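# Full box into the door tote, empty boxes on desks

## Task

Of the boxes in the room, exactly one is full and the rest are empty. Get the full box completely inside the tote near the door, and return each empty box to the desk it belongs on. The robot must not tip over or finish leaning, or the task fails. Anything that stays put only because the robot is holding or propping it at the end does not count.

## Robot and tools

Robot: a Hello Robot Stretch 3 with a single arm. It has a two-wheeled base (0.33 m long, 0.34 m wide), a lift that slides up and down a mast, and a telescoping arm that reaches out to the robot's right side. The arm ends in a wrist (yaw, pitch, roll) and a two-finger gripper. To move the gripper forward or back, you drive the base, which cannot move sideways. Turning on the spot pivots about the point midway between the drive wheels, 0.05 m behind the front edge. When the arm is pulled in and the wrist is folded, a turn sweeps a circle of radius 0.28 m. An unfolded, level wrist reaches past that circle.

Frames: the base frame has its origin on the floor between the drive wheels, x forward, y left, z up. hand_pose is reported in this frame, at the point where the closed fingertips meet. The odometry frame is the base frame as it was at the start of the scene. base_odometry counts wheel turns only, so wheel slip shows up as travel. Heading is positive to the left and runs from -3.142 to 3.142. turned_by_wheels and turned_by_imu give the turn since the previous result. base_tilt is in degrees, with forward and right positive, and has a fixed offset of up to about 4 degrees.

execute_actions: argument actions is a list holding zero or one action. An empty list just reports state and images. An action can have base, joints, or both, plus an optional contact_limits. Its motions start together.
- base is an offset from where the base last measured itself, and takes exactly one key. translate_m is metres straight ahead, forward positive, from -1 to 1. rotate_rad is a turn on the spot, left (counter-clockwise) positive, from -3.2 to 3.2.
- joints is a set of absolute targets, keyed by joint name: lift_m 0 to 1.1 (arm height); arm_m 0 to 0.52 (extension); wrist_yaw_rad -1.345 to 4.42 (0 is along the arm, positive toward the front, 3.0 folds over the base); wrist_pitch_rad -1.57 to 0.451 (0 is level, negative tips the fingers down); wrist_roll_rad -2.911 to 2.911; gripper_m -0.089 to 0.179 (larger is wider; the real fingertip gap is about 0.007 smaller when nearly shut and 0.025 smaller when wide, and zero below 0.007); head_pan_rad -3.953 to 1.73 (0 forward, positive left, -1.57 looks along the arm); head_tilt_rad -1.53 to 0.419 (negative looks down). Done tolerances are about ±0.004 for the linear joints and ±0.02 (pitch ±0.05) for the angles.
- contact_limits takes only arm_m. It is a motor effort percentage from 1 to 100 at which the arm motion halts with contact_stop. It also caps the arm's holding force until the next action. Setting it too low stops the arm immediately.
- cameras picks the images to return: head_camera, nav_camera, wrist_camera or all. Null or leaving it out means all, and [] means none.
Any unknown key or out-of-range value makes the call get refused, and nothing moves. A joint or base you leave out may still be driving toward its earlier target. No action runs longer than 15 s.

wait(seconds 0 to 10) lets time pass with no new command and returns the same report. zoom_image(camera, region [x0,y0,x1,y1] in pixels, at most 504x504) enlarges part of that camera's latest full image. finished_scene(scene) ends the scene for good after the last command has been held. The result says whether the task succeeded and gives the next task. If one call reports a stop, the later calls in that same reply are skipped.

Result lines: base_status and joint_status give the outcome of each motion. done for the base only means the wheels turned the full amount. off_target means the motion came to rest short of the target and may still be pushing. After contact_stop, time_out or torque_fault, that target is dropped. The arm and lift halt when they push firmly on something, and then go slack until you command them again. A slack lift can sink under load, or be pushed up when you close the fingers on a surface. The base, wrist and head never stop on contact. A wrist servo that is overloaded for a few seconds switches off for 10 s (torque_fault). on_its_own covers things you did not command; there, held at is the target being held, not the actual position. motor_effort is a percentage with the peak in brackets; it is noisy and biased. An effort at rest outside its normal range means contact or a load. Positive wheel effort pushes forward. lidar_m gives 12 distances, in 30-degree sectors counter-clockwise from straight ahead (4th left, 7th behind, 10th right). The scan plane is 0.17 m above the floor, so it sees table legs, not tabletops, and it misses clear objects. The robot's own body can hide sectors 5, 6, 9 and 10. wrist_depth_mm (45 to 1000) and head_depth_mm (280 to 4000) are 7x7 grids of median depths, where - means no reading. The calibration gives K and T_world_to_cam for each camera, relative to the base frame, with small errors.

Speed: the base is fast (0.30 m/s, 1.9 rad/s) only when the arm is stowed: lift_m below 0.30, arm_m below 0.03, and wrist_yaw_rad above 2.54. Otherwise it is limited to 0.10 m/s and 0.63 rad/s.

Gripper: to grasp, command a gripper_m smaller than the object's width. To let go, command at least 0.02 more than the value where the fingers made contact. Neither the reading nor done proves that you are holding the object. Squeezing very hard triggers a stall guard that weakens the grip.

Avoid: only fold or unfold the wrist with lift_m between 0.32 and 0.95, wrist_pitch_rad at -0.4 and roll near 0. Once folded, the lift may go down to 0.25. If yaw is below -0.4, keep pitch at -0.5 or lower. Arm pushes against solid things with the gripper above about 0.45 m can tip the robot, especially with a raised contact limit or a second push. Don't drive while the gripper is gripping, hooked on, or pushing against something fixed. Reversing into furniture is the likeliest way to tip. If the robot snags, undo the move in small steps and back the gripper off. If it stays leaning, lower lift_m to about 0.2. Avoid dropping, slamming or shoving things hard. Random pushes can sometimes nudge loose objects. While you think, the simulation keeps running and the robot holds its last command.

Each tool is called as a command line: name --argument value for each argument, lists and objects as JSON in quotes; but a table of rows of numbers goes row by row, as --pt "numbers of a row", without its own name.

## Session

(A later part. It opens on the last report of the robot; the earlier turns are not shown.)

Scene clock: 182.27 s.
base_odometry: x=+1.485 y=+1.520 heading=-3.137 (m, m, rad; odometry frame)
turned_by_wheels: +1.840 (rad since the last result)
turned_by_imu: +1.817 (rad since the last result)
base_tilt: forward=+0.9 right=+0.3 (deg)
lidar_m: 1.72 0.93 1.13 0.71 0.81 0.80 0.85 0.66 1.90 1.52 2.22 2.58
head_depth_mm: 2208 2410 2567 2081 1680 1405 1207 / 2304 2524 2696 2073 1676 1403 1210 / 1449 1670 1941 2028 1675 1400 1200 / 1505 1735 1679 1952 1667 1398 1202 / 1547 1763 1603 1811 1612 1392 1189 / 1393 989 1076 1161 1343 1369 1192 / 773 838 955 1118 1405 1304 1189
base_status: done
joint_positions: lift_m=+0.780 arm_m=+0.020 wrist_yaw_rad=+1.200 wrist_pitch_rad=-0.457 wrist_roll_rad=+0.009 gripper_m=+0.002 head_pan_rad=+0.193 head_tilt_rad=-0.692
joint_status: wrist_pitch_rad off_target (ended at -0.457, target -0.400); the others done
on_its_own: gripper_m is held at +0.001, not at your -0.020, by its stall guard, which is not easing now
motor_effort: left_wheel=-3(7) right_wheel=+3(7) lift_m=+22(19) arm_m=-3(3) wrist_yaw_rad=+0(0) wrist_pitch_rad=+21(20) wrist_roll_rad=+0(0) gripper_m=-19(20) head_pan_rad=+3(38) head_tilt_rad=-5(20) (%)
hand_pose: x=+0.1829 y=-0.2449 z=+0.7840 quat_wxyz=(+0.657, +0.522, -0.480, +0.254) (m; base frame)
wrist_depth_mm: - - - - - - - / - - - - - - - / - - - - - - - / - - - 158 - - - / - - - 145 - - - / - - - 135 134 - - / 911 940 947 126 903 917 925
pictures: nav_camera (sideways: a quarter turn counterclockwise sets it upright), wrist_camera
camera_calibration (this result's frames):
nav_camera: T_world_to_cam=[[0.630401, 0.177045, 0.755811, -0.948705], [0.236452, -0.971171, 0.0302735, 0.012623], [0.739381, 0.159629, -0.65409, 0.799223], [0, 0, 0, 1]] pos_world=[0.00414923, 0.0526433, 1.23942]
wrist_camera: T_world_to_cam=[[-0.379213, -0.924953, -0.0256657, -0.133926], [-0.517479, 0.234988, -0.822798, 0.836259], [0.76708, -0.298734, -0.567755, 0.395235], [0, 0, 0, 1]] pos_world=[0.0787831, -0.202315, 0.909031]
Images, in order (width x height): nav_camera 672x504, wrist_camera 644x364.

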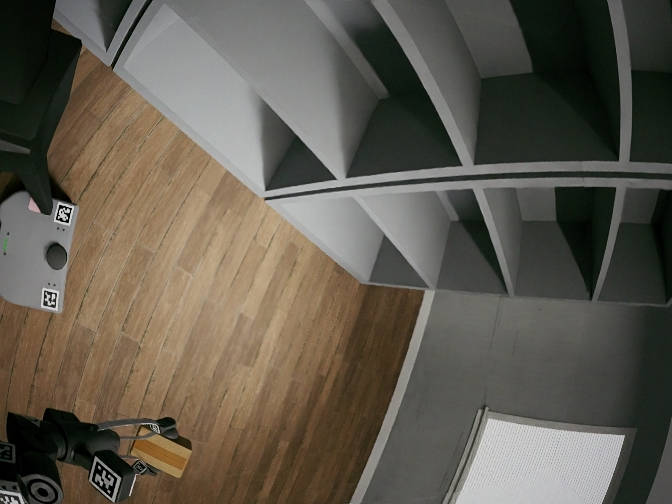

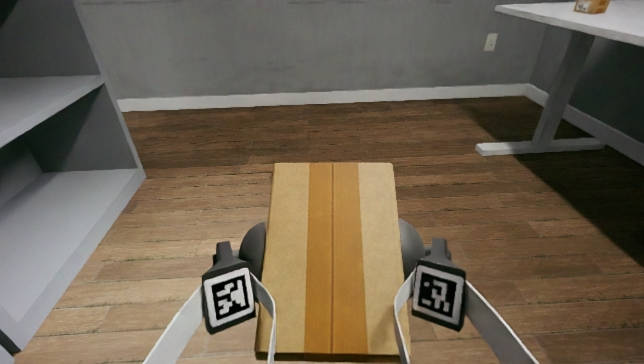

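execute_actions --actions '[{"base":{"rotate_rad":-0.075},"joints":{"lift_m":0.70,"wrist_pitch_rad":-0.45,"wrist_yaw_rad":2.62}}]' --cameras '["nav_camera"]'

execute_actions --actions '[{"base":{"translate_m":0.36},"joints":{"lift_m":0.29}}]' --cameras '["nav_camera","wrist_camera"]'

execute_actions --actions '[{"base":{"translate_m":1.0}}]' --cameras '["nav_camera","wrist_camera"]'

Scene clock: 184.47 s.
base_odometry: x=+1.485 y=+1.520 heading=+3.071 (m, m, rad; odometry frame)
turned_by_wheels: -0.075 (rad since the last result)
turned_by_imu: -0.074 (rad since the last result)
base_tilt: forward=+0.9 right=+0.4 (deg)
lidar_m: 1.72 0.93 1.13 0.71 1.29 0.79 0.85 0.66 1.90 1.52 2.16 2.58
head_depth_mm: 2153 2347 2554 2095 1675 1400 1209 / 2251 2469 2655 2081 1674 1395 1205 / 2332 2607 2714 2059 1670 1398 1197 / 1460 1658 1820 1993 1664 1393 1197 / 1514 1748 1595 1876 1623 1389 1192 / 1528 1646 1593 1348 1516 1385 1193 / 1371 920 977 1088 1292 1336 1188
base_status: done
joint_positions: lift_m=+0.700 arm_m=+0.020 wrist_yaw_rad=+2.618 wrist_pitch_rad=-0.497 wrist_roll_rad=+0.009 gripper_m=+0.002 head_pan_rad=+0.193 head_tilt_rad=-0.692
joint_status: all done
on_its_own: gripper_m is held at +0.001, not at your -0.020, by its stall guard, which is not easing now
motor_effort: left_wheel=+3(3) right_wheel=-2(2) lift_m=+22(22) arm_m=-2(4) wrist_yaw_rad=+1(1) wrist_pitch_rad=+17(21) wrist_roll_rad=+0(0) gripper_m=-19(19) head_pan_rad=+4(4) head_tilt_rad=-5(5) (%)
hand_pose: x=+0.0856 y=+0.0197 z=+0.6953 quat_wxyz=(+0.346, +0.709, -0.011, +0.614) (m; base frame)
wrist_depth_mm: 584 959 - - - - - / 649 793 860 833 903 930 - / 686 721 - - - - - / - 816 - 159 - - - / - 895 - 146 - - - / - 963 922 135 134 949 951 / 839 860 811 125 771 824 835
pictures: nav_camera (sideways: a quarter turn counterclockwise sets it upright)
camera_calibration (this result's frames):
nav_camera: T_world_to_cam=[[0.630422, 0.177049, 0.755792, -0.948681], [0.236453, -0.971171, 0.0302722, 0.0126246], [0.739363, 0.159625, -0.654111, 0.79925], [0, 0, 0, 1]] pos_world=[0.00414752, 0.052643, 1.23942]
Images, in order (width x height): nav_camera 672x504.

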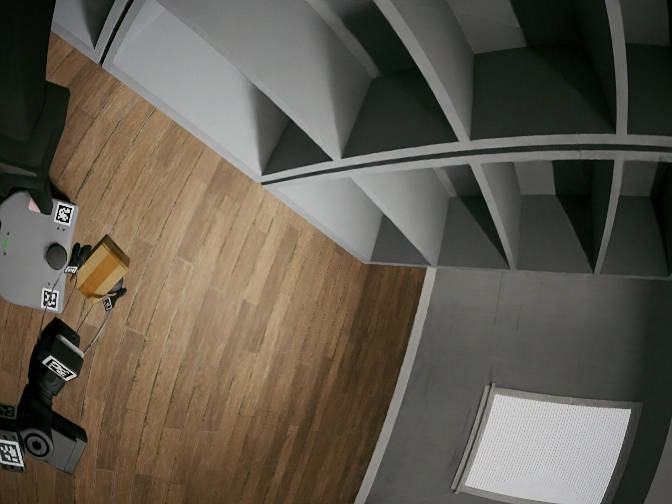

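Scene clock: 189.53 s.
base_odometry: x=+1.126 y=+1.546 heading=+3.071 (m, m, rad; odometry frame)
turned_by_wheels: +0.000 (rad since the last result)
turned_by_imu: +0.001 (rad since the last result)
base_tilt: forward=+0.8 right=+0.4 (deg)
lidar_m: 1.36 0.70 0.66 1.05 1.05 1.10 1.20 0.99 1.99 1.54 2.03 2.23
head_depth_mm: 1862 2045 2274 2102 1679 1409 1205 / 1941 2142 2376 2080 1668 1398 1199 / 2027 2247 2496 2073 1674 1394 1203 / 1199 1351 1512 1766 1671 1389 1198 / 1202 1319 1484 1758 1602 1391 1196 / 1254 1061 1546 1253 1560 1352 1194 / 1268 915 1452 1200 1433 1304 1170
base_status: done
joint_positions: lift_m=+0.290 arm_m=+0.020 wrist_yaw_rad=+2.619 wrist_pitch_rad=-0.498 wrist_roll_rad=+0.009 gripper_m=+0.002 head_pan_rad=+0.193 head_tilt_rad=-0.692
joint_status: all done
on_its_own: gripper_m is held at +0.001, not at your -0.020, by its stall guard, which is not easing now
motor_effort: left_wheel=+3(6) right_wheel=-2(6) lift_m=+22(19) arm_m=-3(3) wrist_yaw_rad=+0(1) wrist_pitch_rad=+17(18) wrist_roll_rad=+0(0) gripper_m=-20(20) head_pan_rad=+3(4) head_tilt_rad=-5(5) (%)
hand_pose: x=+0.0854 y=+0.0197 z=+0.2851 quat_wxyz=(+0.346, +0.709, -0.010, +0.614) (m; base frame)
wrist_depth_mm: 860 919 961 776 - - - / 907 947 - 853 930 957 958 / 741 717 739 790 809 866 820 / 670 667 683 157 671 679 669 / 601 588 582 144 543 577 549 / - 512 - 135 135 486 475 / - - 126 126 400 422 414
pictures: nav_camera (sideways: a quarter turn counterclockwise sets it upright), wrist_camera
camera_calibration (this result's frames):
nav_camera: T_world_to_cam=[[0.631004, 0.177181, 0.755276, -0.948011], [0.236503, -0.97116, 0.0302359, 0.0126716], [0.738851, 0.159546, -0.654709, 0.800032], [0, 0, 0, 1]] pos_world=[0.00409755, 0.0526334, 1.23941]
wrist_camera: T_world_to_cam=[[0.856347, -0.5158, -0.0248918, -0.0527553], [-0.327173, -0.504627, -0.798943, 0.304674], [0.399534, 0.692317, -0.600891, 0.287208], [0, 0, 0, 1]] pos_world=[0.0301089, -0.0723031, 0.414685]
Images, in order (width x height): nav_camera 672x504, wrist_camera 644x364.

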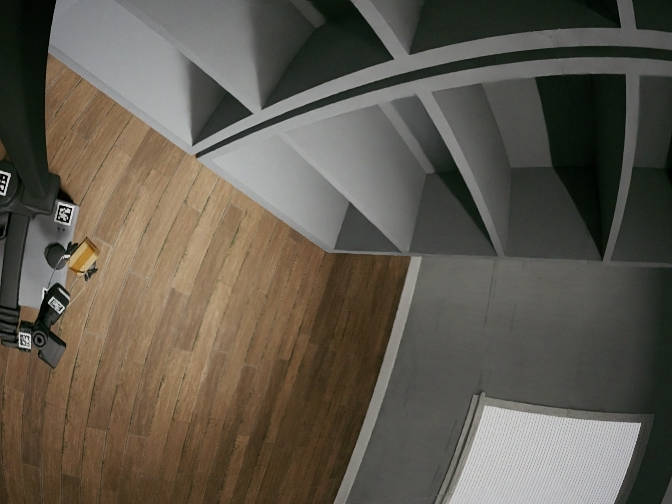

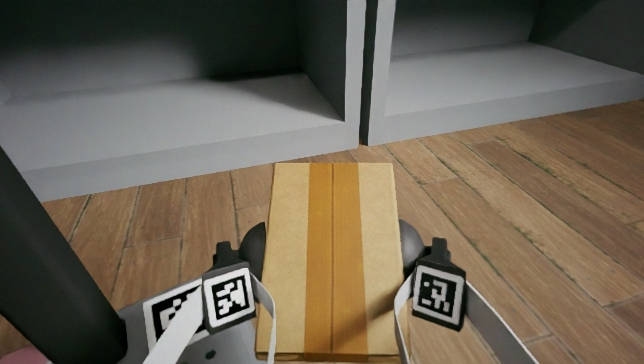

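Scene clock: 194.53 s.
base_odometry: x=+0.129 y=+1.616 heading=+3.072 (m, m, rad; odometry frame)
turned_by_wheels: +0.000 (rad since the last result)
turned_by_imu: +0.003 (rad since the last result)
base_tilt: forward=+0.8 right=+0.3 (deg)
lidar_m: 1.25 0.44 0.48 0.82 0.70 0.70 2.05 2.18 1.95 1.79 1.48 1.26
head_depth_mm: 1026 1134 1255 1417 1580 1410 1209 / 1072 1181 1318 1496 1628 1403 1205 / 1120 1243 1395 1585 1670 1394 1204 / 1173 1307 1485 1706 1663 1392 1198 / 1230 1391 1580 1821 1654 1388 1192 / 1301 1467 1681 1917 1650 1378 1187 / 1373 1560 1790 1985 1648 720 813
base_status: done
joint_positions: lift_m=+0.290 arm_m=+0.020 wrist_yaw_rad=+2.619 wrist_pitch_rad=-0.498 wrist_roll_rad=+0.009 gripper_m=+0.002 head_pan_rad=+0.193 head_tilt_rad=-0.693
joint_status: not commanded
on_its_own: gripper_m is held at +0.001, not at your -0.020, by its stall guard, which is not easing now
motor_effort: left_wheel=+2(11) right_wheel=-1(3) lift_m=+22(22) arm_m=-3(3) wrist_yaw_rad=+1(1) wrist_pitch_rad=+18(18) wrist_roll_rad=+1(0) gripper_m=-20(19) head_pan_rad=+3(3) head_tilt_rad=-5(4) (%)
hand_pose: x=+0.0853 y=+0.0197 z=+0.2851 quat_wxyz=(+0.346, +0.709, -0.010, +0.614) (m; base frame)
wrist_depth_mm: 672 729 766 656 - - - / 730 760 811 762 - - - / 759 737 733 686 831 846 820 / 594 572 570 157 655 674 674 / 502 515 532 145 547 566 559 / - 508 - 134 133 480 470 / - - 126 125 400 417 417
pictures: nav_camera (sideways: a quarter turn counterclockwise sets it upright), wrist_camera
camera_calibration (this result's frames):
nav_camera: T_world_to_cam=[[0.63116, 0.177228, 0.755134, -0.947827], [0.236535, -0.971153, 0.030226, 0.0126843], [0.738707, 0.159538, -0.654873, 0.800246], [0, 0, 0, 1]] pos_world=[0.00408291, 0.0526308, 1.23941]
wrist_camera: T_world_to_cam=[[0.856576, -0.51542, -0.0248865, -0.0526899], [-0.327055, -0.504965, -0.798777, 0.304547], [0.399139, 0.692353, -0.601112, 0.287298], [0, 0, 0, 1]] pos_world=[0.030065, -0.0722832, 0.414652]
Images, in order (width x height): nav_camera 672x504, wrist_camera 644x364.

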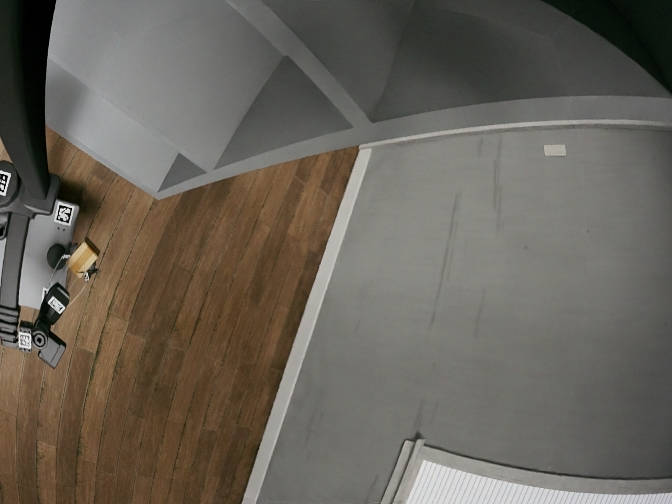

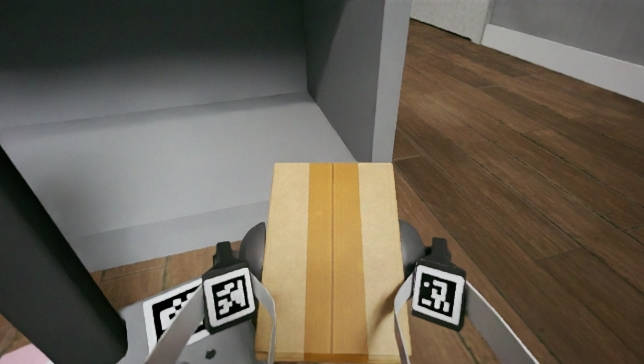

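execute_actions --actions '[{"base":{"translate_m":0.70}}]' --cameras '[]'

execute_actions --actions '[{"base":{"rotate_rad":1.50},"joints":{"head_pan_rad":0}}]' --cameras '["nav_camera","head_camera"]'

Scene clock: 200.77 s.
base_odometry: x=-0.570 y=+1.664 heading=+3.072 (m, m, rad; odometry frame)
turned_by_wheels: +0.000 (rad since the last result)
turned_by_imu: +0.002 (rad since the last result)
base_tilt: forward=+0.8 right=+0.3 (deg)
lidar_m: 0.57 0.65 1.10 2.39 0.46 0.44 2.73 2.46 1.93 1.20 0.67 0.57
head_depth_mm: 446 490 545 611 699 816 980 / 466 514 575 651 751 883 1077 / 487 541 607 692 806 964 1138 / 510 570 643 743 873 1059 1185 / 537 603 686 794 951 1179 1195 / 564 638 731 864 1043 1295 1194 / 597 679 787 937 1156 1356 1190
base_status: done
joint_positions: lift_m=+0.290 arm_m=+0.020 wrist_yaw_rad=+2.619 wrist_pitch_rad=-0.499 wrist_roll_rad=+0.009 gripper_m=+0.002 head_pan_rad=+0.193 head_tilt_rad=-0.693
joint_status: not commanded
on_its_own: gripper_m is held at +0.001, not at your -0.020, by its stall guard, which is not easing now
motor_effort: left_wheel=+2(10) right_wheel=-1(6) lift_m=+21(22) arm_m=-3(3) wrist_yaw_rad=+0(1) wrist_pitch_rad=+18(18) wrist_roll_rad=+0(0) gripper_m=-20(19) head_pan_rad=+3(4) head_tilt_rad=-5(5) (%)
hand_pose: x=+0.0853 y=+0.0197 z=+0.2850 quat_wxyz=(+0.346, +0.709, -0.010, +0.614) (m; base frame)
wrist_depth_mm: - - - - 902 625 466 / - - - - 922 636 485 / 893 936 892 878 856 654 496 / 710 699 695 158 664 627 502 / 617 567 576 145 540 556 514 / - 507 - 135 134 485 478 / - - 126 125 403 422 422
pictures: none
No camera images: the call's "cameras" was empty. Leave "cameras" out to get every camera's image.

Scene clock: 202.97 s.
base_odometry: x=-0.569 y=+1.664 heading=-1.712 (m, m, rad; odometry frame)
turned_by_wheels: +1.500 (rad since the last result)
turned_by_imu: +1.478 (rad since the last result)
base_tilt: forward=+0.9 right=+0.3 (deg)
lidar_m: 2.39 0.49 0.44 2.22 2.46 1.93 1.39 0.70 0.57 0.57 0.63 0.99
head_depth_mm: 1960 2197 2445 2087 1674 1404 1202 / 2008 2222 2420 2075 1667 1394 1202 / 2040 2276 2524 2082 1678 1401 1197 / 2086 2342 2557 2071 1670 1397 1201 / 2133 2379 2597 2055 1663 1382 1200 / 2186 2451 2629 2052 1661 1297 1192 / 2241 2515 2582 829 882 940 1015
base_status: done
joint_positions: lift_m=+0.290 arm_m=+0.020 wrist_yaw_rad=+2.619 wrist_pitch_rad=-0.499 wrist_roll_rad=+0.009 gripper_m=+0.002 head_pan_rad=+0.007 head_tilt_rad=-0.693
joint_status: all done
on_its_own: gripper_m is held at +0.001, not at your -0.020, by its stall guard, which is not easing now
motor_effort: left_wheel=-3(8) right_wheel=+2(7) lift_m=+22(22) arm_m=-3(3) wrist_yaw_rad=+0(0) wrist_pitch_rad=+18(18) wrist_roll_rad=+0(0) gripper_m=-20(20) head_pan_rad=-4(20) head_tilt_rad=-4(4) (%)
hand_pose: x=+0.0853 y=+0.0197 z=+0.2850 quat_wxyz=(+0.346, +0.709, -0.010, +0.614) (m; base frame)
wrist_depth_mm: - - - 474 501 537 - / - - - 511 540 605 - / 929 901 906 562 608 687 831 / 699 703 704 157 639 681 682 / 596 588 578 145 546 573 562 / - 502 - 134 134 487 474 / - - 127 125 401 423 416
pictures: head_camera (sideways: a quarter turn clockwise sets it upright), nav_camera (sideways: a quarter turn counterclockwise sets it upright)
camera_calibration (this result's frames):
head_camera: T_world_to_cam=[[-0.635933, -0.0497708, -0.770138, 1.02285], [-0.0500318, 0.998478, -0.0232142, 0.0373216], [0.770121, 0.0237687, -0.637455, 0.789572], [0, 0, 0, 1]] pos_world=[0.0442667, -0.00512374, 1.29192]
nav_camera: T_world_to_cam=[[0.653116, 0.0574331, 0.755077, -0.947886], [0.052834, -0.998146, 0.0302219, 0.0138102], [0.755412, 0.0201553, -0.65494, 0.80023], [0, 0, 0, 1]] pos_world=[0.0138467, 0.0520957, 1.23941]
Images, in order (width x height): head_camera 896x504, nav_camera 672x504.

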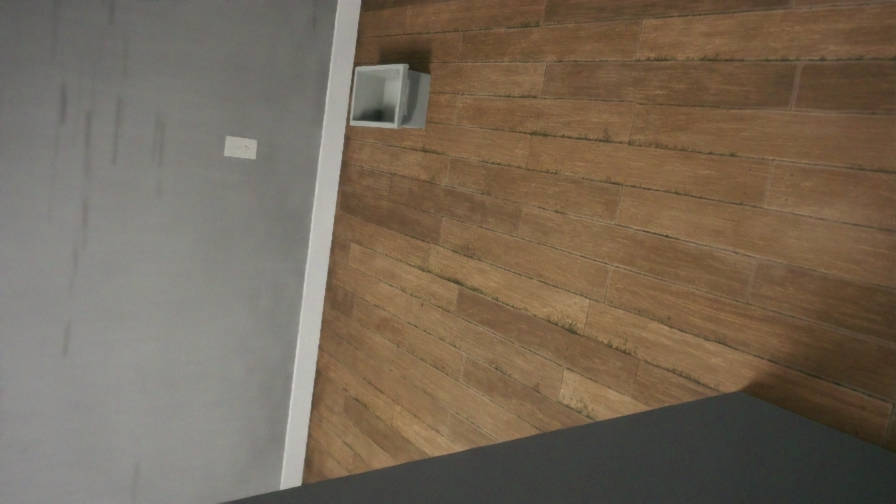

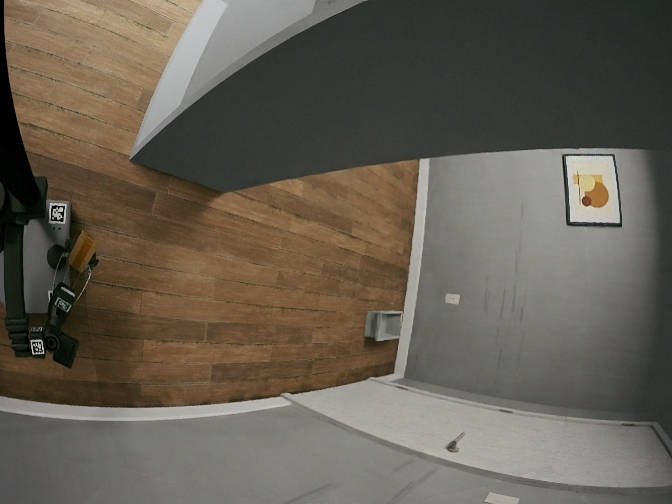

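execute_actions --actions '[{"base":{"translate_m":1.0}}]' --cameras '[]'

execute_actions --actions '[{"base":{"translate_m":0.76},"joints":{"head_pan_rad":-1.3,"head_tilt_rad":-1.2}}]' --cameras '["head_camera"]'

execute_actions --actions '[{"joints":{"lift_m":0.32,"arm_m":0.26,"wrist_yaw_rad":1.42}}]' --cameras '[]'

execute_actions --actions '[{"joints":{"lift_m":0.29,"wrist_pitch_rad":-0.93}}]' --cameras '["head_camera","wrist_camera"]'

Scene clock: 208.43 s.
base_odometry: x=-0.710 y=+0.674 heading=-1.712 (m, m, rad; odometry frame)
turned_by_wheels: +0.000 (rad since the last result)
turned_by_imu: +0.003 (rad since the last result)
base_tilt: forward=+0.9 right=+0.4 (deg)
lidar_m: 1.41 1.56 2.45 0.79 0.40 0.40 1.78 0.90 0.74 0.73 0.79 1.24
head_depth_mm: 1140 1264 1420 1611 1595 1361 1206 / 1163 1296 1461 1678 1669 1394 1202 / 1183 1323 1495 1721 1664 1393 1203 / 1211 1362 1535 1772 1651 1391 1194 / 1236 1391 1577 1819 1659 1382 1194 / 1269 1421 1612 1858 1656 1385 1198 / 1297 1455 1664 1896 1657 1377 1193
base_status: done
joint_positions: lift_m=+0.290 arm_m=+0.020 wrist_yaw_rad=+2.619 wrist_pitch_rad=-0.499 wrist_roll_rad=+0.009 gripper_m=+0.002 head_pan_rad=+0.007 head_tilt_rad=-0.693
joint_status: not commanded
on_its_own: gripper_m is held at +0.001, not at your -0.020, by its stall guard, which is not easing now
motor_effort: left_wheel=-3(7) right_wheel=+3(8) lift_m=+22(22) arm_m=-3(3) wrist_yaw_rad=+0(1) wrist_pitch_rad=+18(18) wrist_roll_rad=+0(0) gripper_m=-20(20) head_pan_rad=-4(4) head_tilt_rad=-4(4) (%)
hand_pose: x=+0.0852 y=+0.0197 z=+0.2850 quat_wxyz=(+0.346, +0.709, -0.010, +0.614) (m; base frame)
wrist_depth_mm: 842 - - - - - - / 801 - - - - - - / 751 907 890 889 856 847 839 / 678 705 708 158 659 691 670 / 615 581 589 145 543 575 554 / - 504 - 134 134 485 477 / - - 126 126 400 416 418
pictures: none
No camera images: the call's "cameras" was empty. Leave "cameras" out to get every camera's image.

Scene clock: 212.73 s.
base_odometry: x=-0.817 y=-0.078 heading=-1.712 (m, m, rad; odometry frame)
turned_by_wheels: +0.000 (rad since the last result)
turned_by_imu: +0.002 (rad since the last result)
base_tilt: forward=+0.8 right=+0.3 (deg)
lidar_m: 0.66 0.73 1.15 2.56 1.32 1.09 1.13 1.06 0.85 0.85 0.81 0.66
head_depth_mm: 844 1009 1249 1373 1271 1177 1116 / 891 1078 1353 1375 1277 - - / 950 1158 1446 1362 1291 - - / 1026 1273 1489 1346 1273 1199 - / 1095 1335 1491 1346 1279 1189 1096 / 1009 1158 1371 1386 1280 1189 1115 / 876 989 1132 1317 1283 1193 1109
base_status: done
joint_positions: lift_m=+0.290 arm_m=+0.020 wrist_yaw_rad=+2.620 wrist_pitch_rad=-0.499 wrist_roll_rad=+0.009 gripper_m=+0.002 head_pan_rad=-1.294 head_tilt_rad=-1.186
joint_status: all done
on_its_own: gripper_m is held at +0.001, not at your -0.020, by its stall guard, which is not easing now
motor_effort: left_wheel=-3(6) right_wheel=+3(7) lift_m=+22(22) arm_m=-4(4) wrist_yaw_rad=+0(0) wrist_pitch_rad=+18(18) wrist_roll_rad=+0(0) gripper_m=-19(19) head_pan_rad=-3(40) head_tilt_rad=-8(36) (%)
hand_pose: x=+0.0852 y=+0.0197 z=+0.2850 quat_wxyz=(+0.346, +0.709, -0.010, +0.614) (m; base frame)
wrist_depth_mm: - - - - 959 678 523 / - - - - - 696 543 / 907 899 890 885 874 721 553 / 713 702 705 158 652 671 567 / 613 577 586 145 559 566 543 / - 509 - 135 134 479 477 / - - 126 125 401 420 422
pictures: head_camera (sideways: a quarter turn clockwise sets it upright)
camera_calibration (this result's frames):
head_camera: T_world_to_cam=[[-0.296644, 0.877279, -0.377339, 0.509027], [0.947319, 0.320291, -0.0000827056, 0.00111546], [0.120786, -0.357485, -0.926075, 1.16877], [0, 0, 0, 1]] pos_world=[0.00877149, -0.0290968, 1.27445]
Images, in order (width x height): head_camera 896x504.

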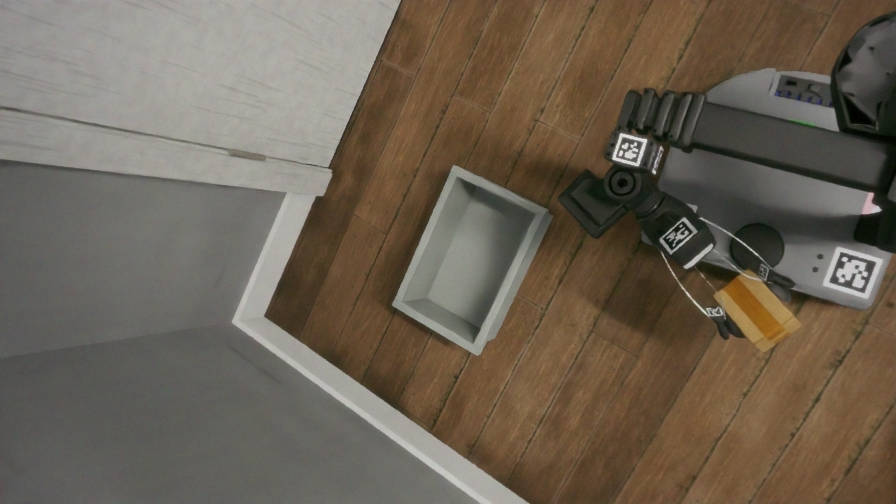

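Scene clock: 215.73 s.
base_odometry: x=-0.817 y=-0.078 heading=-1.712 (m, m, rad; odometry frame)
turned_by_wheels: +0.000 (rad since the last result)
turned_by_imu: +0.000 (rad since the last result)
base_tilt: forward=+0.9 right=+0.3 (deg)
lidar_m: 0.66 0.73 1.15 2.56 1.33 1.09 1.13 1.07 0.85 0.85 0.81 0.66
head_depth_mm: 841 1004 1247 1379 1272 1182 1110 / 895 1076 1358 1367 1274 - - / 951 1156 1450 1372 1270 - - / 1027 1276 1481 1333 1263 1194 - / 1096 1339 1485 1347 1276 1184 1108 / 1007 1159 1367 1386 1277 1186 1111 / 877 989 1138 1315 1279 1188 1108
base_status: not commanded
joint_positions: lift_m=+0.320 arm_m=+0.260 wrist_yaw_rad=+1.420 wrist_pitch_rad=-0.499 wrist_roll_rad=+0.009 gripper_m=+0.002 head_pan_rad=-1.294 head_tilt_rad=-1.186
joint_status: all done
on_its_own: gripper_m is held at +0.001, not at your -0.020, by its stall guard, which is not easing now
motor_effort: left_wheel=-3(3) right_wheel=+2(2) lift_m=+26(27) arm_m=+3(1) wrist_yaw_rad=+0(6) wrist_pitch_rad=+18(18) wrist_roll_rad=+0(0) gripper_m=-19(20) head_pan_rad=-3(3) head_tilt_rad=-8(8) (%)
hand_pose: x=+0.1897 y=-0.4367 z=+0.3147 quat_wxyz=(+0.632, +0.580, -0.408, +0.312) (m; base frame)
wrist_depth_mm: 475 473 471 459 454 456 453 / 516 502 503 499 488 491 482 / 572 571 560 548 545 560 523 / 622 617 606 157 593 576 568 / 630 609 611 146 573 597 556 / 530 528 509 134 134 517 505 / 466 459 439 125 329 452 438
pictures: none
No camera images: the call's "cameras" was empty. Leave "cameras" out to get every camera's image.

Scene clock: 216.80 s.
base_odometry: x=-0.817 y=-0.078 heading=-1.712 (m, m, rad; odometry frame)
turned_by_wheels: +0.000 (rad since the last result)
turned_by_imu: +0.000 (rad since the last result)
base_tilt: forward=+0.9 right=+0.3 (deg)
lidar_m: 0.66 0.73 1.14 2.56 1.33 1.09 1.13 1.06 0.85 0.85 0.81 0.66
head_depth_mm: 843 1007 1248 1387 1271 1180 1111 / 890 1071 1355 1416 1272 - - / 950 1154 1447 1399 1273 - - / 1027 1274 1483 1348 1267 1195 - / 1099 1331 1490 1352 1279 1186 1108 / 1010 1166 1363 1387 1277 1190 1107 / 877 992 1135 1317 1275 1191 1110
base_status: not commanded
joint_positions: lift_m=+0.290 arm_m=+0.260 wrist_yaw_rad=+1.420 wrist_pitch_rad=-0.956 wrist_roll_rad=+0.009 gripper_m=+0.002 head_pan_rad=-1.294 head_tilt_rad=-1.186
joint_status: all done
on_its_own: gripper_m is held at +0.001, not at your -0.020, by its stall guard, which is not easing now
motor_effort: left_wheel=-3(3) right_wheel=+3(3) lift_m=+22(24) arm_m=+2(2) wrist_yaw_rad=+0(0) wrist_pitch_rad=+10(17) wrist_roll_rad=+0(0) gripper_m=-20(20) head_pan_rad=-3(2) head_tilt_rad=-8(8) (%)
hand_pose: x=+0.1053 y=-0.4240 z=+0.2055 quat_wxyz=(+0.687, +0.656, -0.267, +0.160) (m; base frame)
wrist_depth_mm: 545 542 546 535 527 533 521 / 504 504 502 357 354 489 494 / 456 462 452 414 379 443 441 / 427 419 416 157 326 401 410 / 389 389 381 145 292 377 375 / 363 364 353 134 134 353 347 / 338 339 232 126 302 321 329
pictures: head_camera (sideways: a quarter turn clockwise sets it upright), wrist_camera
camera_calibration (this result's frames):
head_camera: T_world_to_cam=[[-0.296644, 0.877279, -0.377339, 0.509027], [0.947319, 0.320292, -0.0000827056, 0.00111546], [0.120786, -0.357485, -0.926075, 1.16877], [0, 0, 0, 1]] pos_world=[0.0087715, -0.0290968, 1.27445]
wrist_camera: T_world_to_cam=[[-0.178269, -0.983887, -0.0136908, -0.392486], [-0.876911, 0.165167, -0.451383, 0.294136], [0.446371, -0.0684618, -0.892225, 0.270981], [0, 0, 0, 1]] pos_world=[0.0670056, -0.416191, 0.369171]
Images, in order (width x height): head_camera 896x504, wrist_camera 644x364.

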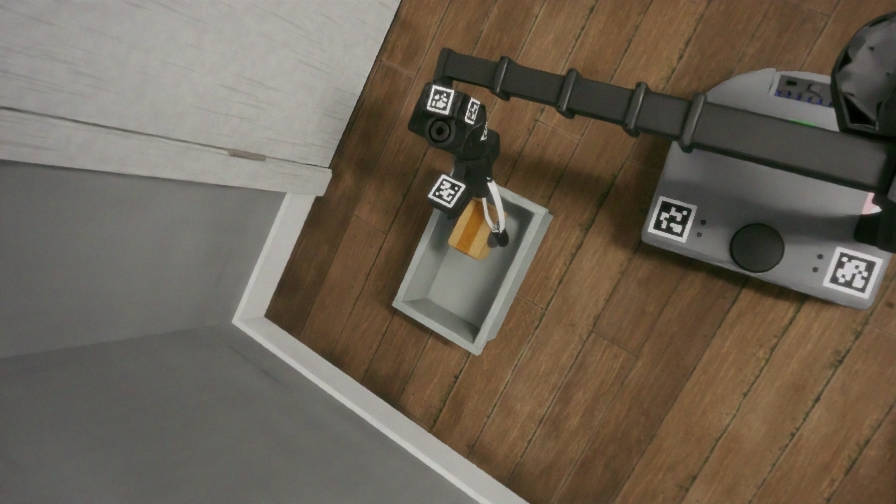

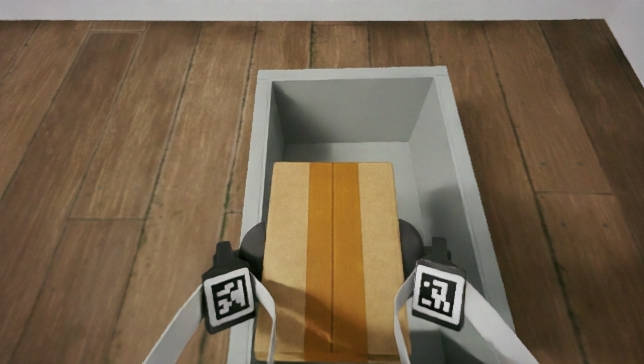

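execute_actions --actions '[{"base":{"translate_m":0.085},"joints":{"lift_m":0.25,"arm_m":0.30}}]' --cameras '["wrist_camera"]'

execute_actions --actions '[{"joints":{"lift_m":0.14}}]' --cameras '["head_camera","wrist_camera"]'

Scene clock: 219.10 s.
base_odometry: x=-0.829 y=-0.162 heading=-1.712 (m, m, rad; odometry frame)
turned_by_wheels: +0.000 (rad since the last result)
turned_by_imu: +0.000 (rad since the last result)
base_tilt: forward=+0.8 right=+0.3 (deg)
lidar_m: 0.57 0.64 1.01 2.58 1.43 1.17 1.17 1.05 0.87 0.43 0.46 0.58
head_depth_mm: 859 1023 1272 1376 1269 1181 1117 / 915 1095 1374 1412 1290 - - / 983 1194 1452 1386 1263 - - / 1048 1294 1488 1333 1274 1201 - / 1029 1221 1450 1379 1275 1189 1110 / 876 1013 1186 1349 1277 1183 1105 / 762 863 988 1160 1264 1189 1112
base_status: done
joint_positions: lift_m=+0.250 arm_m=+0.300 wrist_yaw_rad=+1.420 wrist_pitch_rad=-0.957 wrist_roll_rad=+0.009 gripper_m=+0.002 head_pan_rad=-1.294 head_tilt_rad=-1.186
joint_status: all done
on_its_own: gripper_m is held at +0.001, not at your -0.020, by its stall guard, which is not easing now
motor_effort: left_wheel=-3(4) right_wheel=+2(6) lift_m=+22(23) arm_m=+3(1) wrist_yaw_rad=+0(0) wrist_pitch_rad=+10(10) wrist_roll_rad=+0(0) gripper_m=-20(20) head_pan_rad=-3(3) head_tilt_rad=-8(8) (%)
hand_pose: x=+0.1049 y=-0.4640 z=+0.1653 quat_wxyz=(+0.687, +0.657, -0.266, +0.159) (m; base frame)
wrist_depth_mm: 484 469 472 473 460 471 469 / 449 450 451 443 444 431 428 / 407 406 279 280 269 396 395 / 377 374 308 158 248 370 367 / 347 349 228 145 222 335 338 / 323 322 206 134 135 318 314 / 301 302 236 126 228 296 293
pictures: wrist_camera
camera_calibration (this result's frames):
wrist_camera: T_world_to_cam=[[-0.178294, -0.983883, -0.0136416, -0.432404], [-0.877674, 0.165285, -0.449855, 0.282125], [0.444859, -0.0682334, -0.892998, 0.232915], [0, 0, 0, 1]] pos_world=[0.0669045, -0.456173, 0.329009]
Images, in order (width x height): wrist_camera 644x364.

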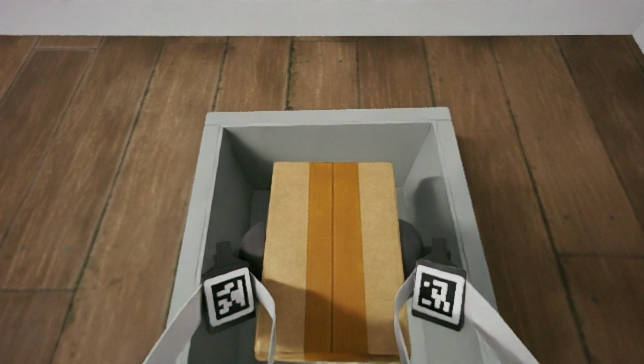

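Scene clock: 220.93 s.
base_odometry: x=-0.829 y=-0.162 heading=-1.712 (m, m, rad; odometry frame)
turned_by_wheels: +0.000 (rad since the last result)
turned_by_imu: +0.000 (rad since the last result)
base_tilt: forward=+0.8 right=+0.4 (deg)
lidar_m: 0.57 0.63 1.00 2.58 1.44 1.17 1.17 1.04 0.87 0.86 0.70 0.58
head_depth_mm: 861 1024 1269 1377 1270 1179 1098 / 915 1095 1377 1392 1270 1201 - / 984 1199 1448 1399 1260 - - / 1043 1293 1484 1344 1271 1194 - / 1027 1224 1444 1386 1279 1185 1108 / 880 1012 1188 1349 1286 1188 1108 / 763 861 987 1156 1262 1186 1107
base_status: not commanded
joint_positions: lift_m=+0.140 arm_m=+0.300 wrist_yaw_rad=+1.420 wrist_pitch_rad=-0.957 wrist_roll_rad=+0.009 gripper_m=+0.002 head_pan_rad=-1.294 head_tilt_rad=-1.186
joint_status: all done
on_its_own: gripper_m is held at +0.001, not at your -0.020, by its stall guard, which is not easing now
motor_effort: left_wheel=-3(2) right_wheel=+3(3) lift_m=+22(20) arm_m=+2(2) wrist_yaw_rad=+0(0) wrist_pitch_rad=+10(10) wrist_roll_rad=+0(0) gripper_m=-19(20) head_pan_rad=-2(3) head_tilt_rad=-8(8) (%)
hand_pose: x=+0.1049 y=-0.4640 z=+0.0553 quat_wxyz=(+0.687, +0.657, -0.266, +0.159) (m; base frame)
wrist_depth_mm: 336 168 182 183 183 157 319 / 300 145 215 219 216 155 290 / 273 142 245 258 257 157 260 / 121 142 242 158 241 158 116 / 110 141 215 145 223 158 108 / 104 140 194 135 134 154 106 / 104 130 194 126 191 149 106
pictures: head_camera (sideways: a quarter turn clockwise sets it upright), wrist_camera
camera_calibration (this result's frames):
head_camera: T_world_to_cam=[[-0.296644, 0.877279, -0.377338, 0.509025], [0.947319, 0.320292, -0.0000826589, 0.0011154], [0.120786, -0.357484, -0.926076, 1.16877], [0, 0, 0, 1]] pos_world=[0.00877149, -0.0290968, 1.27445]
wrist_camera: T_world_to_cam=[[-0.178294, -0.983883, -0.0136416, -0.433909], [-0.877675, 0.165285, -0.449852, 0.232644], [0.444856, -0.068233, -0.892999, 0.134691], [0, 0, 0, 1]] pos_world=[0.0669043, -0.456178, 0.219015]
Images, in order (width x height): head_camera 896x504, wrist_camera 644x364.

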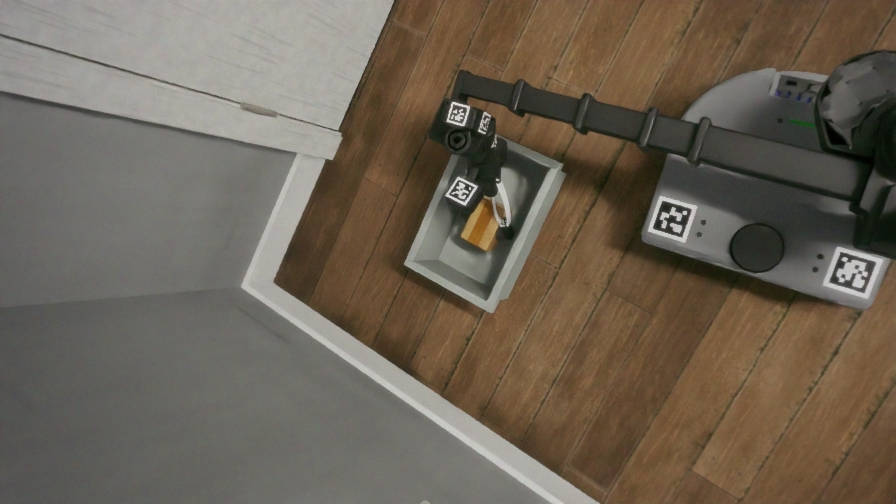

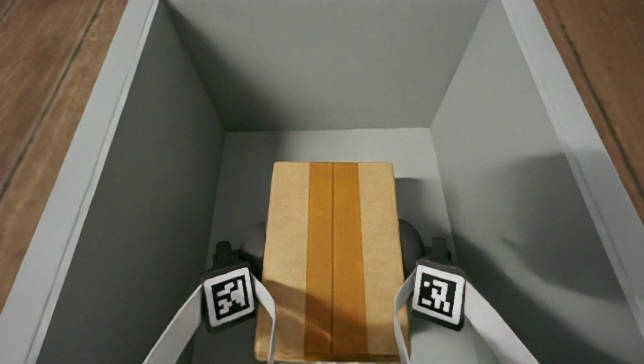

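execute_actions --actions '[{"joints":{"lift_m":0.115}}]' --cameras '[]'

execute_actions --actions '[{"joints":{"gripper_m":0.085}}]' --cameras '[]'

execute_actions --actions '[{"joints":{"lift_m":0.25}}]' --cameras '["head_camera","wrist_camera"]'

Scene clock: 222.17 s.
base_odometry: x=-0.829 y=-0.162 heading=-1.712 (m, m, rad; odometry frame)
turned_by_wheels: +0.000 (rad since the last result)
turned_by_imu: +0.000 (rad since the last result)
base_tilt: forward=+0.9 right=+0.3 (deg)
lidar_m: 0.57 0.63 1.00 2.58 1.42 1.17 1.17 1.05 0.87 0.86 0.70 0.58
head_depth_mm: 860 1028 1272 1375 1274 1175 1109 / 913 1094 1380 1399 1271 1200 - / 983 1201 1449 1397 1257 - - / 1045 1299 1483 1350 1274 1202 - / 1027 1218 1449 1383 1279 1181 1107 / 877 1008 1189 1358 1281 1186 1109 / 763 864 990 1161 1270 1190 1114
base_status: not commanded
joint_positions: lift_m=+0.115 arm_m=+0.300 wrist_yaw_rad=+1.420 wrist_pitch_rad=-0.958 wrist_roll_rad=+0.009 gripper_m=+0.002 head_pan_rad=-1.294 head_tilt_rad=-1.186
joint_status: all done
on_its_own: gripper_m is held at +0.001, not at your -0.020, by its stall guard, which is not easing now
motor_effort: left_wheel=-3(2) right_wheel=+3(2) lift_m=+22(21) arm_m=+3(2) wrist_yaw_rad=+0(0) wrist_pitch_rad=+10(10) wrist_roll_rad=+0(0) gripper_m=-19(19) head_pan_rad=-3(3) head_tilt_rad=-8(8) (%)
hand_pose: x=+0.1049 y=-0.4640 z=+0.0303 quat_wxyz=(+0.687, +0.657, -0.266, +0.159) (m; base frame)
wrist_depth_mm: 286 143 183 182 182 155 116 / 111 143 215 217 216 156 106 / 106 143 233 238 235 157 105 / 105 142 217 158 212 158 105 / 105 141 203 145 199 159 105 / 105 141 185 135 134 154 106 / 104 130 173 126 169 150 106
pictures: none
No camera images: the call's "cameras" was empty. Leave "cameras" out to get every camera's image.

Scene clock: 223.50 s.
base_odometry: x=-0.829 y=-0.162 heading=-1.712 (m, m, rad; odometry frame)
turned_by_wheels: +0.000 (rad since the last result)
turned_by_imu: +0.000 (rad since the last result)
base_tilt: forward=+0.8 right=+0.4 (deg)
lidar_m: 0.57 0.64 1.00 2.58 1.43 1.17 1.17 1.05 0.87 0.86 0.70 0.58
head_depth_mm: 859 1025 1273 1377 1271 1181 1099 / 918 1094 1375 1396 1272 1198 - / 981 1196 1457 1400 1261 - - / 1044 1296 1476 1353 1277 1195 - / 1027 1224 1448 1383 1278 1185 1108 / 875 1008 1193 1354 1281 1182 1108 / 764 862 985 1156 1269 1192 1109
base_status: not commanded
joint_positions: lift_m=+0.115 arm_m=+0.300 wrist_yaw_rad=+1.420 wrist_pitch_rad=-0.946 wrist_roll_rad=+0.009 gripper_m=+0.085 head_pan_rad=-1.294 head_tilt_rad=-1.186
joint_status: all done
motor_effort: left_wheel=-3(3) right_wheel=+2(2) lift_m=+22(22) arm_m=+2(2) wrist_yaw_rad=+0(0) wrist_pitch_rad=+6(10) wrist_roll_rad=+0(0) gripper_m=+0(77) head_pan_rad=-3(3) head_tilt_rad=-8(8) (%)
hand_pose: x=+0.1075 y=-0.4644 z=+0.0318 quat_wxyz=(+0.686, +0.655, -0.270, +0.163) (m; base frame)
wrist_depth_mm: 299 144 180 180 180 155 121 / 113 143 212 213 215 155 109 / 106 143 238 241 239 157 104 / 106 141 219 165 219 157 105 / 105 141 204 152 201 158 105 / 104 140 184 141 141 148 106 / 104 130 175 131 153 170 106
pictures: none
No camera images: the call's "cameras" was empty. Leave "cameras" out to get every camera's image.

Scene clock: 225.57 s.
base_odometry: x=-0.829 y=-0.162 heading=-1.712 (m, m, rad; odometry frame)
turned_by_wheels: +0.000 (rad since the last result)
turned_by_imu: +0.000 (rad since the last result)
base_tilt: forward=+0.9 right=+0.3 (deg)
lidar_m: 0.57 0.63 1.00 2.58 1.42 1.17 1.17 1.04 0.87 0.86 0.70 0.58
head_depth_mm: 860 1025 1273 1379 1265 1181 1117 / 915 1091 1377 1409 1287 - - / 982 1204 1454 1399 1257 - - / 1044 1297 1491 1344 1283 1198 - / 1027 1220 1458 1387 1274 1190 1107 / 878 1012 1190 1349 1275 1183 1110 / 763 862 990 1159 1272 1189 1114
base_status: not commanded
joint_positions: lift_m=+0.250 arm_m=+0.300 wrist_yaw_rad=+1.420 wrist_pitch_rad=-0.945 wrist_roll_rad=+0.009 gripper_m=+0.085 head_pan_rad=-1.294 head_tilt_rad=-1.186
joint_status: all done
motor_effort: left_wheel=-3(3) right_wheel=+2(2) lift_m=+24(28) arm_m=+2(2) wrist_yaw_rad=+0(1) wrist_pitch_rad=+5(6) wrist_roll_rad=+0(1) gripper_m=+0(0) head_pan_rad=-3(4) head_tilt_rad=-8(8) (%)
hand_pose: x=+0.1077 y=-0.4644 z=+0.1668 quat_wxyz=(+0.686, +0.655, -0.270, +0.163) (m; base frame)
wrist_depth_mm: 474 464 467 465 461 461 461 / 464 455 447 450 445 444 447 / 414 413 274 274 275 405 405 / 385 381 300 336 306 373 368 / 347 350 279 345 332 346 344 / 324 326 318 272 316 323 318 / 302 303 270 253 290 193 298
pictures: head_camera (sideways: a quarter turn clockwise sets it upright), wrist_camera
camera_calibration (this result's frames):
head_camera: T_world_to_cam=[[-0.296644, 0.877279, -0.377338, 0.509026], [0.947319, 0.320292, -0.0000826648, 0.00111541], [0.120786, -0.357484, -0.926076, 1.16877], [0, 0, 0, 1]] pos_world=[0.00877149, -0.0290968, 1.27445]
wrist_camera: T_world_to_cam=[[-0.178122, -0.983909, -0.0140065, -0.43228], [-0.871932, 0.164415, -0.461196, 0.286214], [0.456078, -0.0699363, -0.887188, 0.230027], [0, 0, 0, 1]] pos_world=[0.0676501, -0.456295, 0.330023]
Images, in order (width x height): head_camera 896x504, wrist_camera 644x364.

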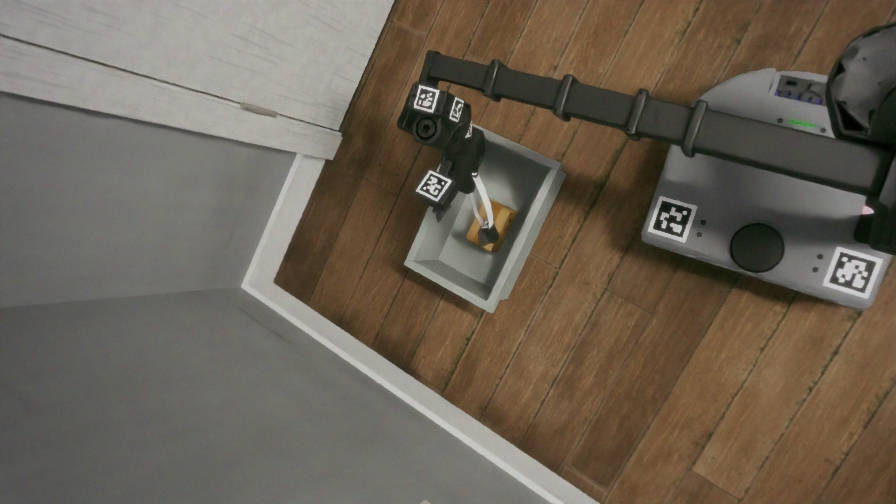

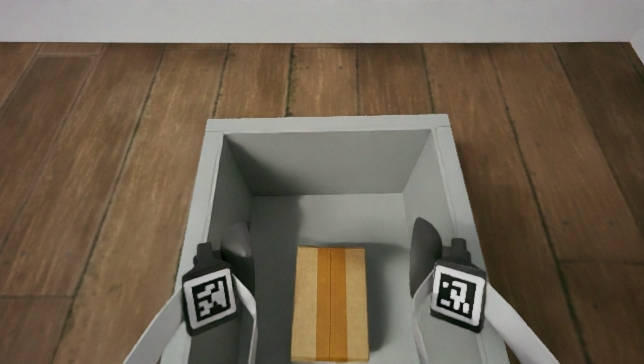

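finished_scene --scene 1

The scene is finished: the task was done.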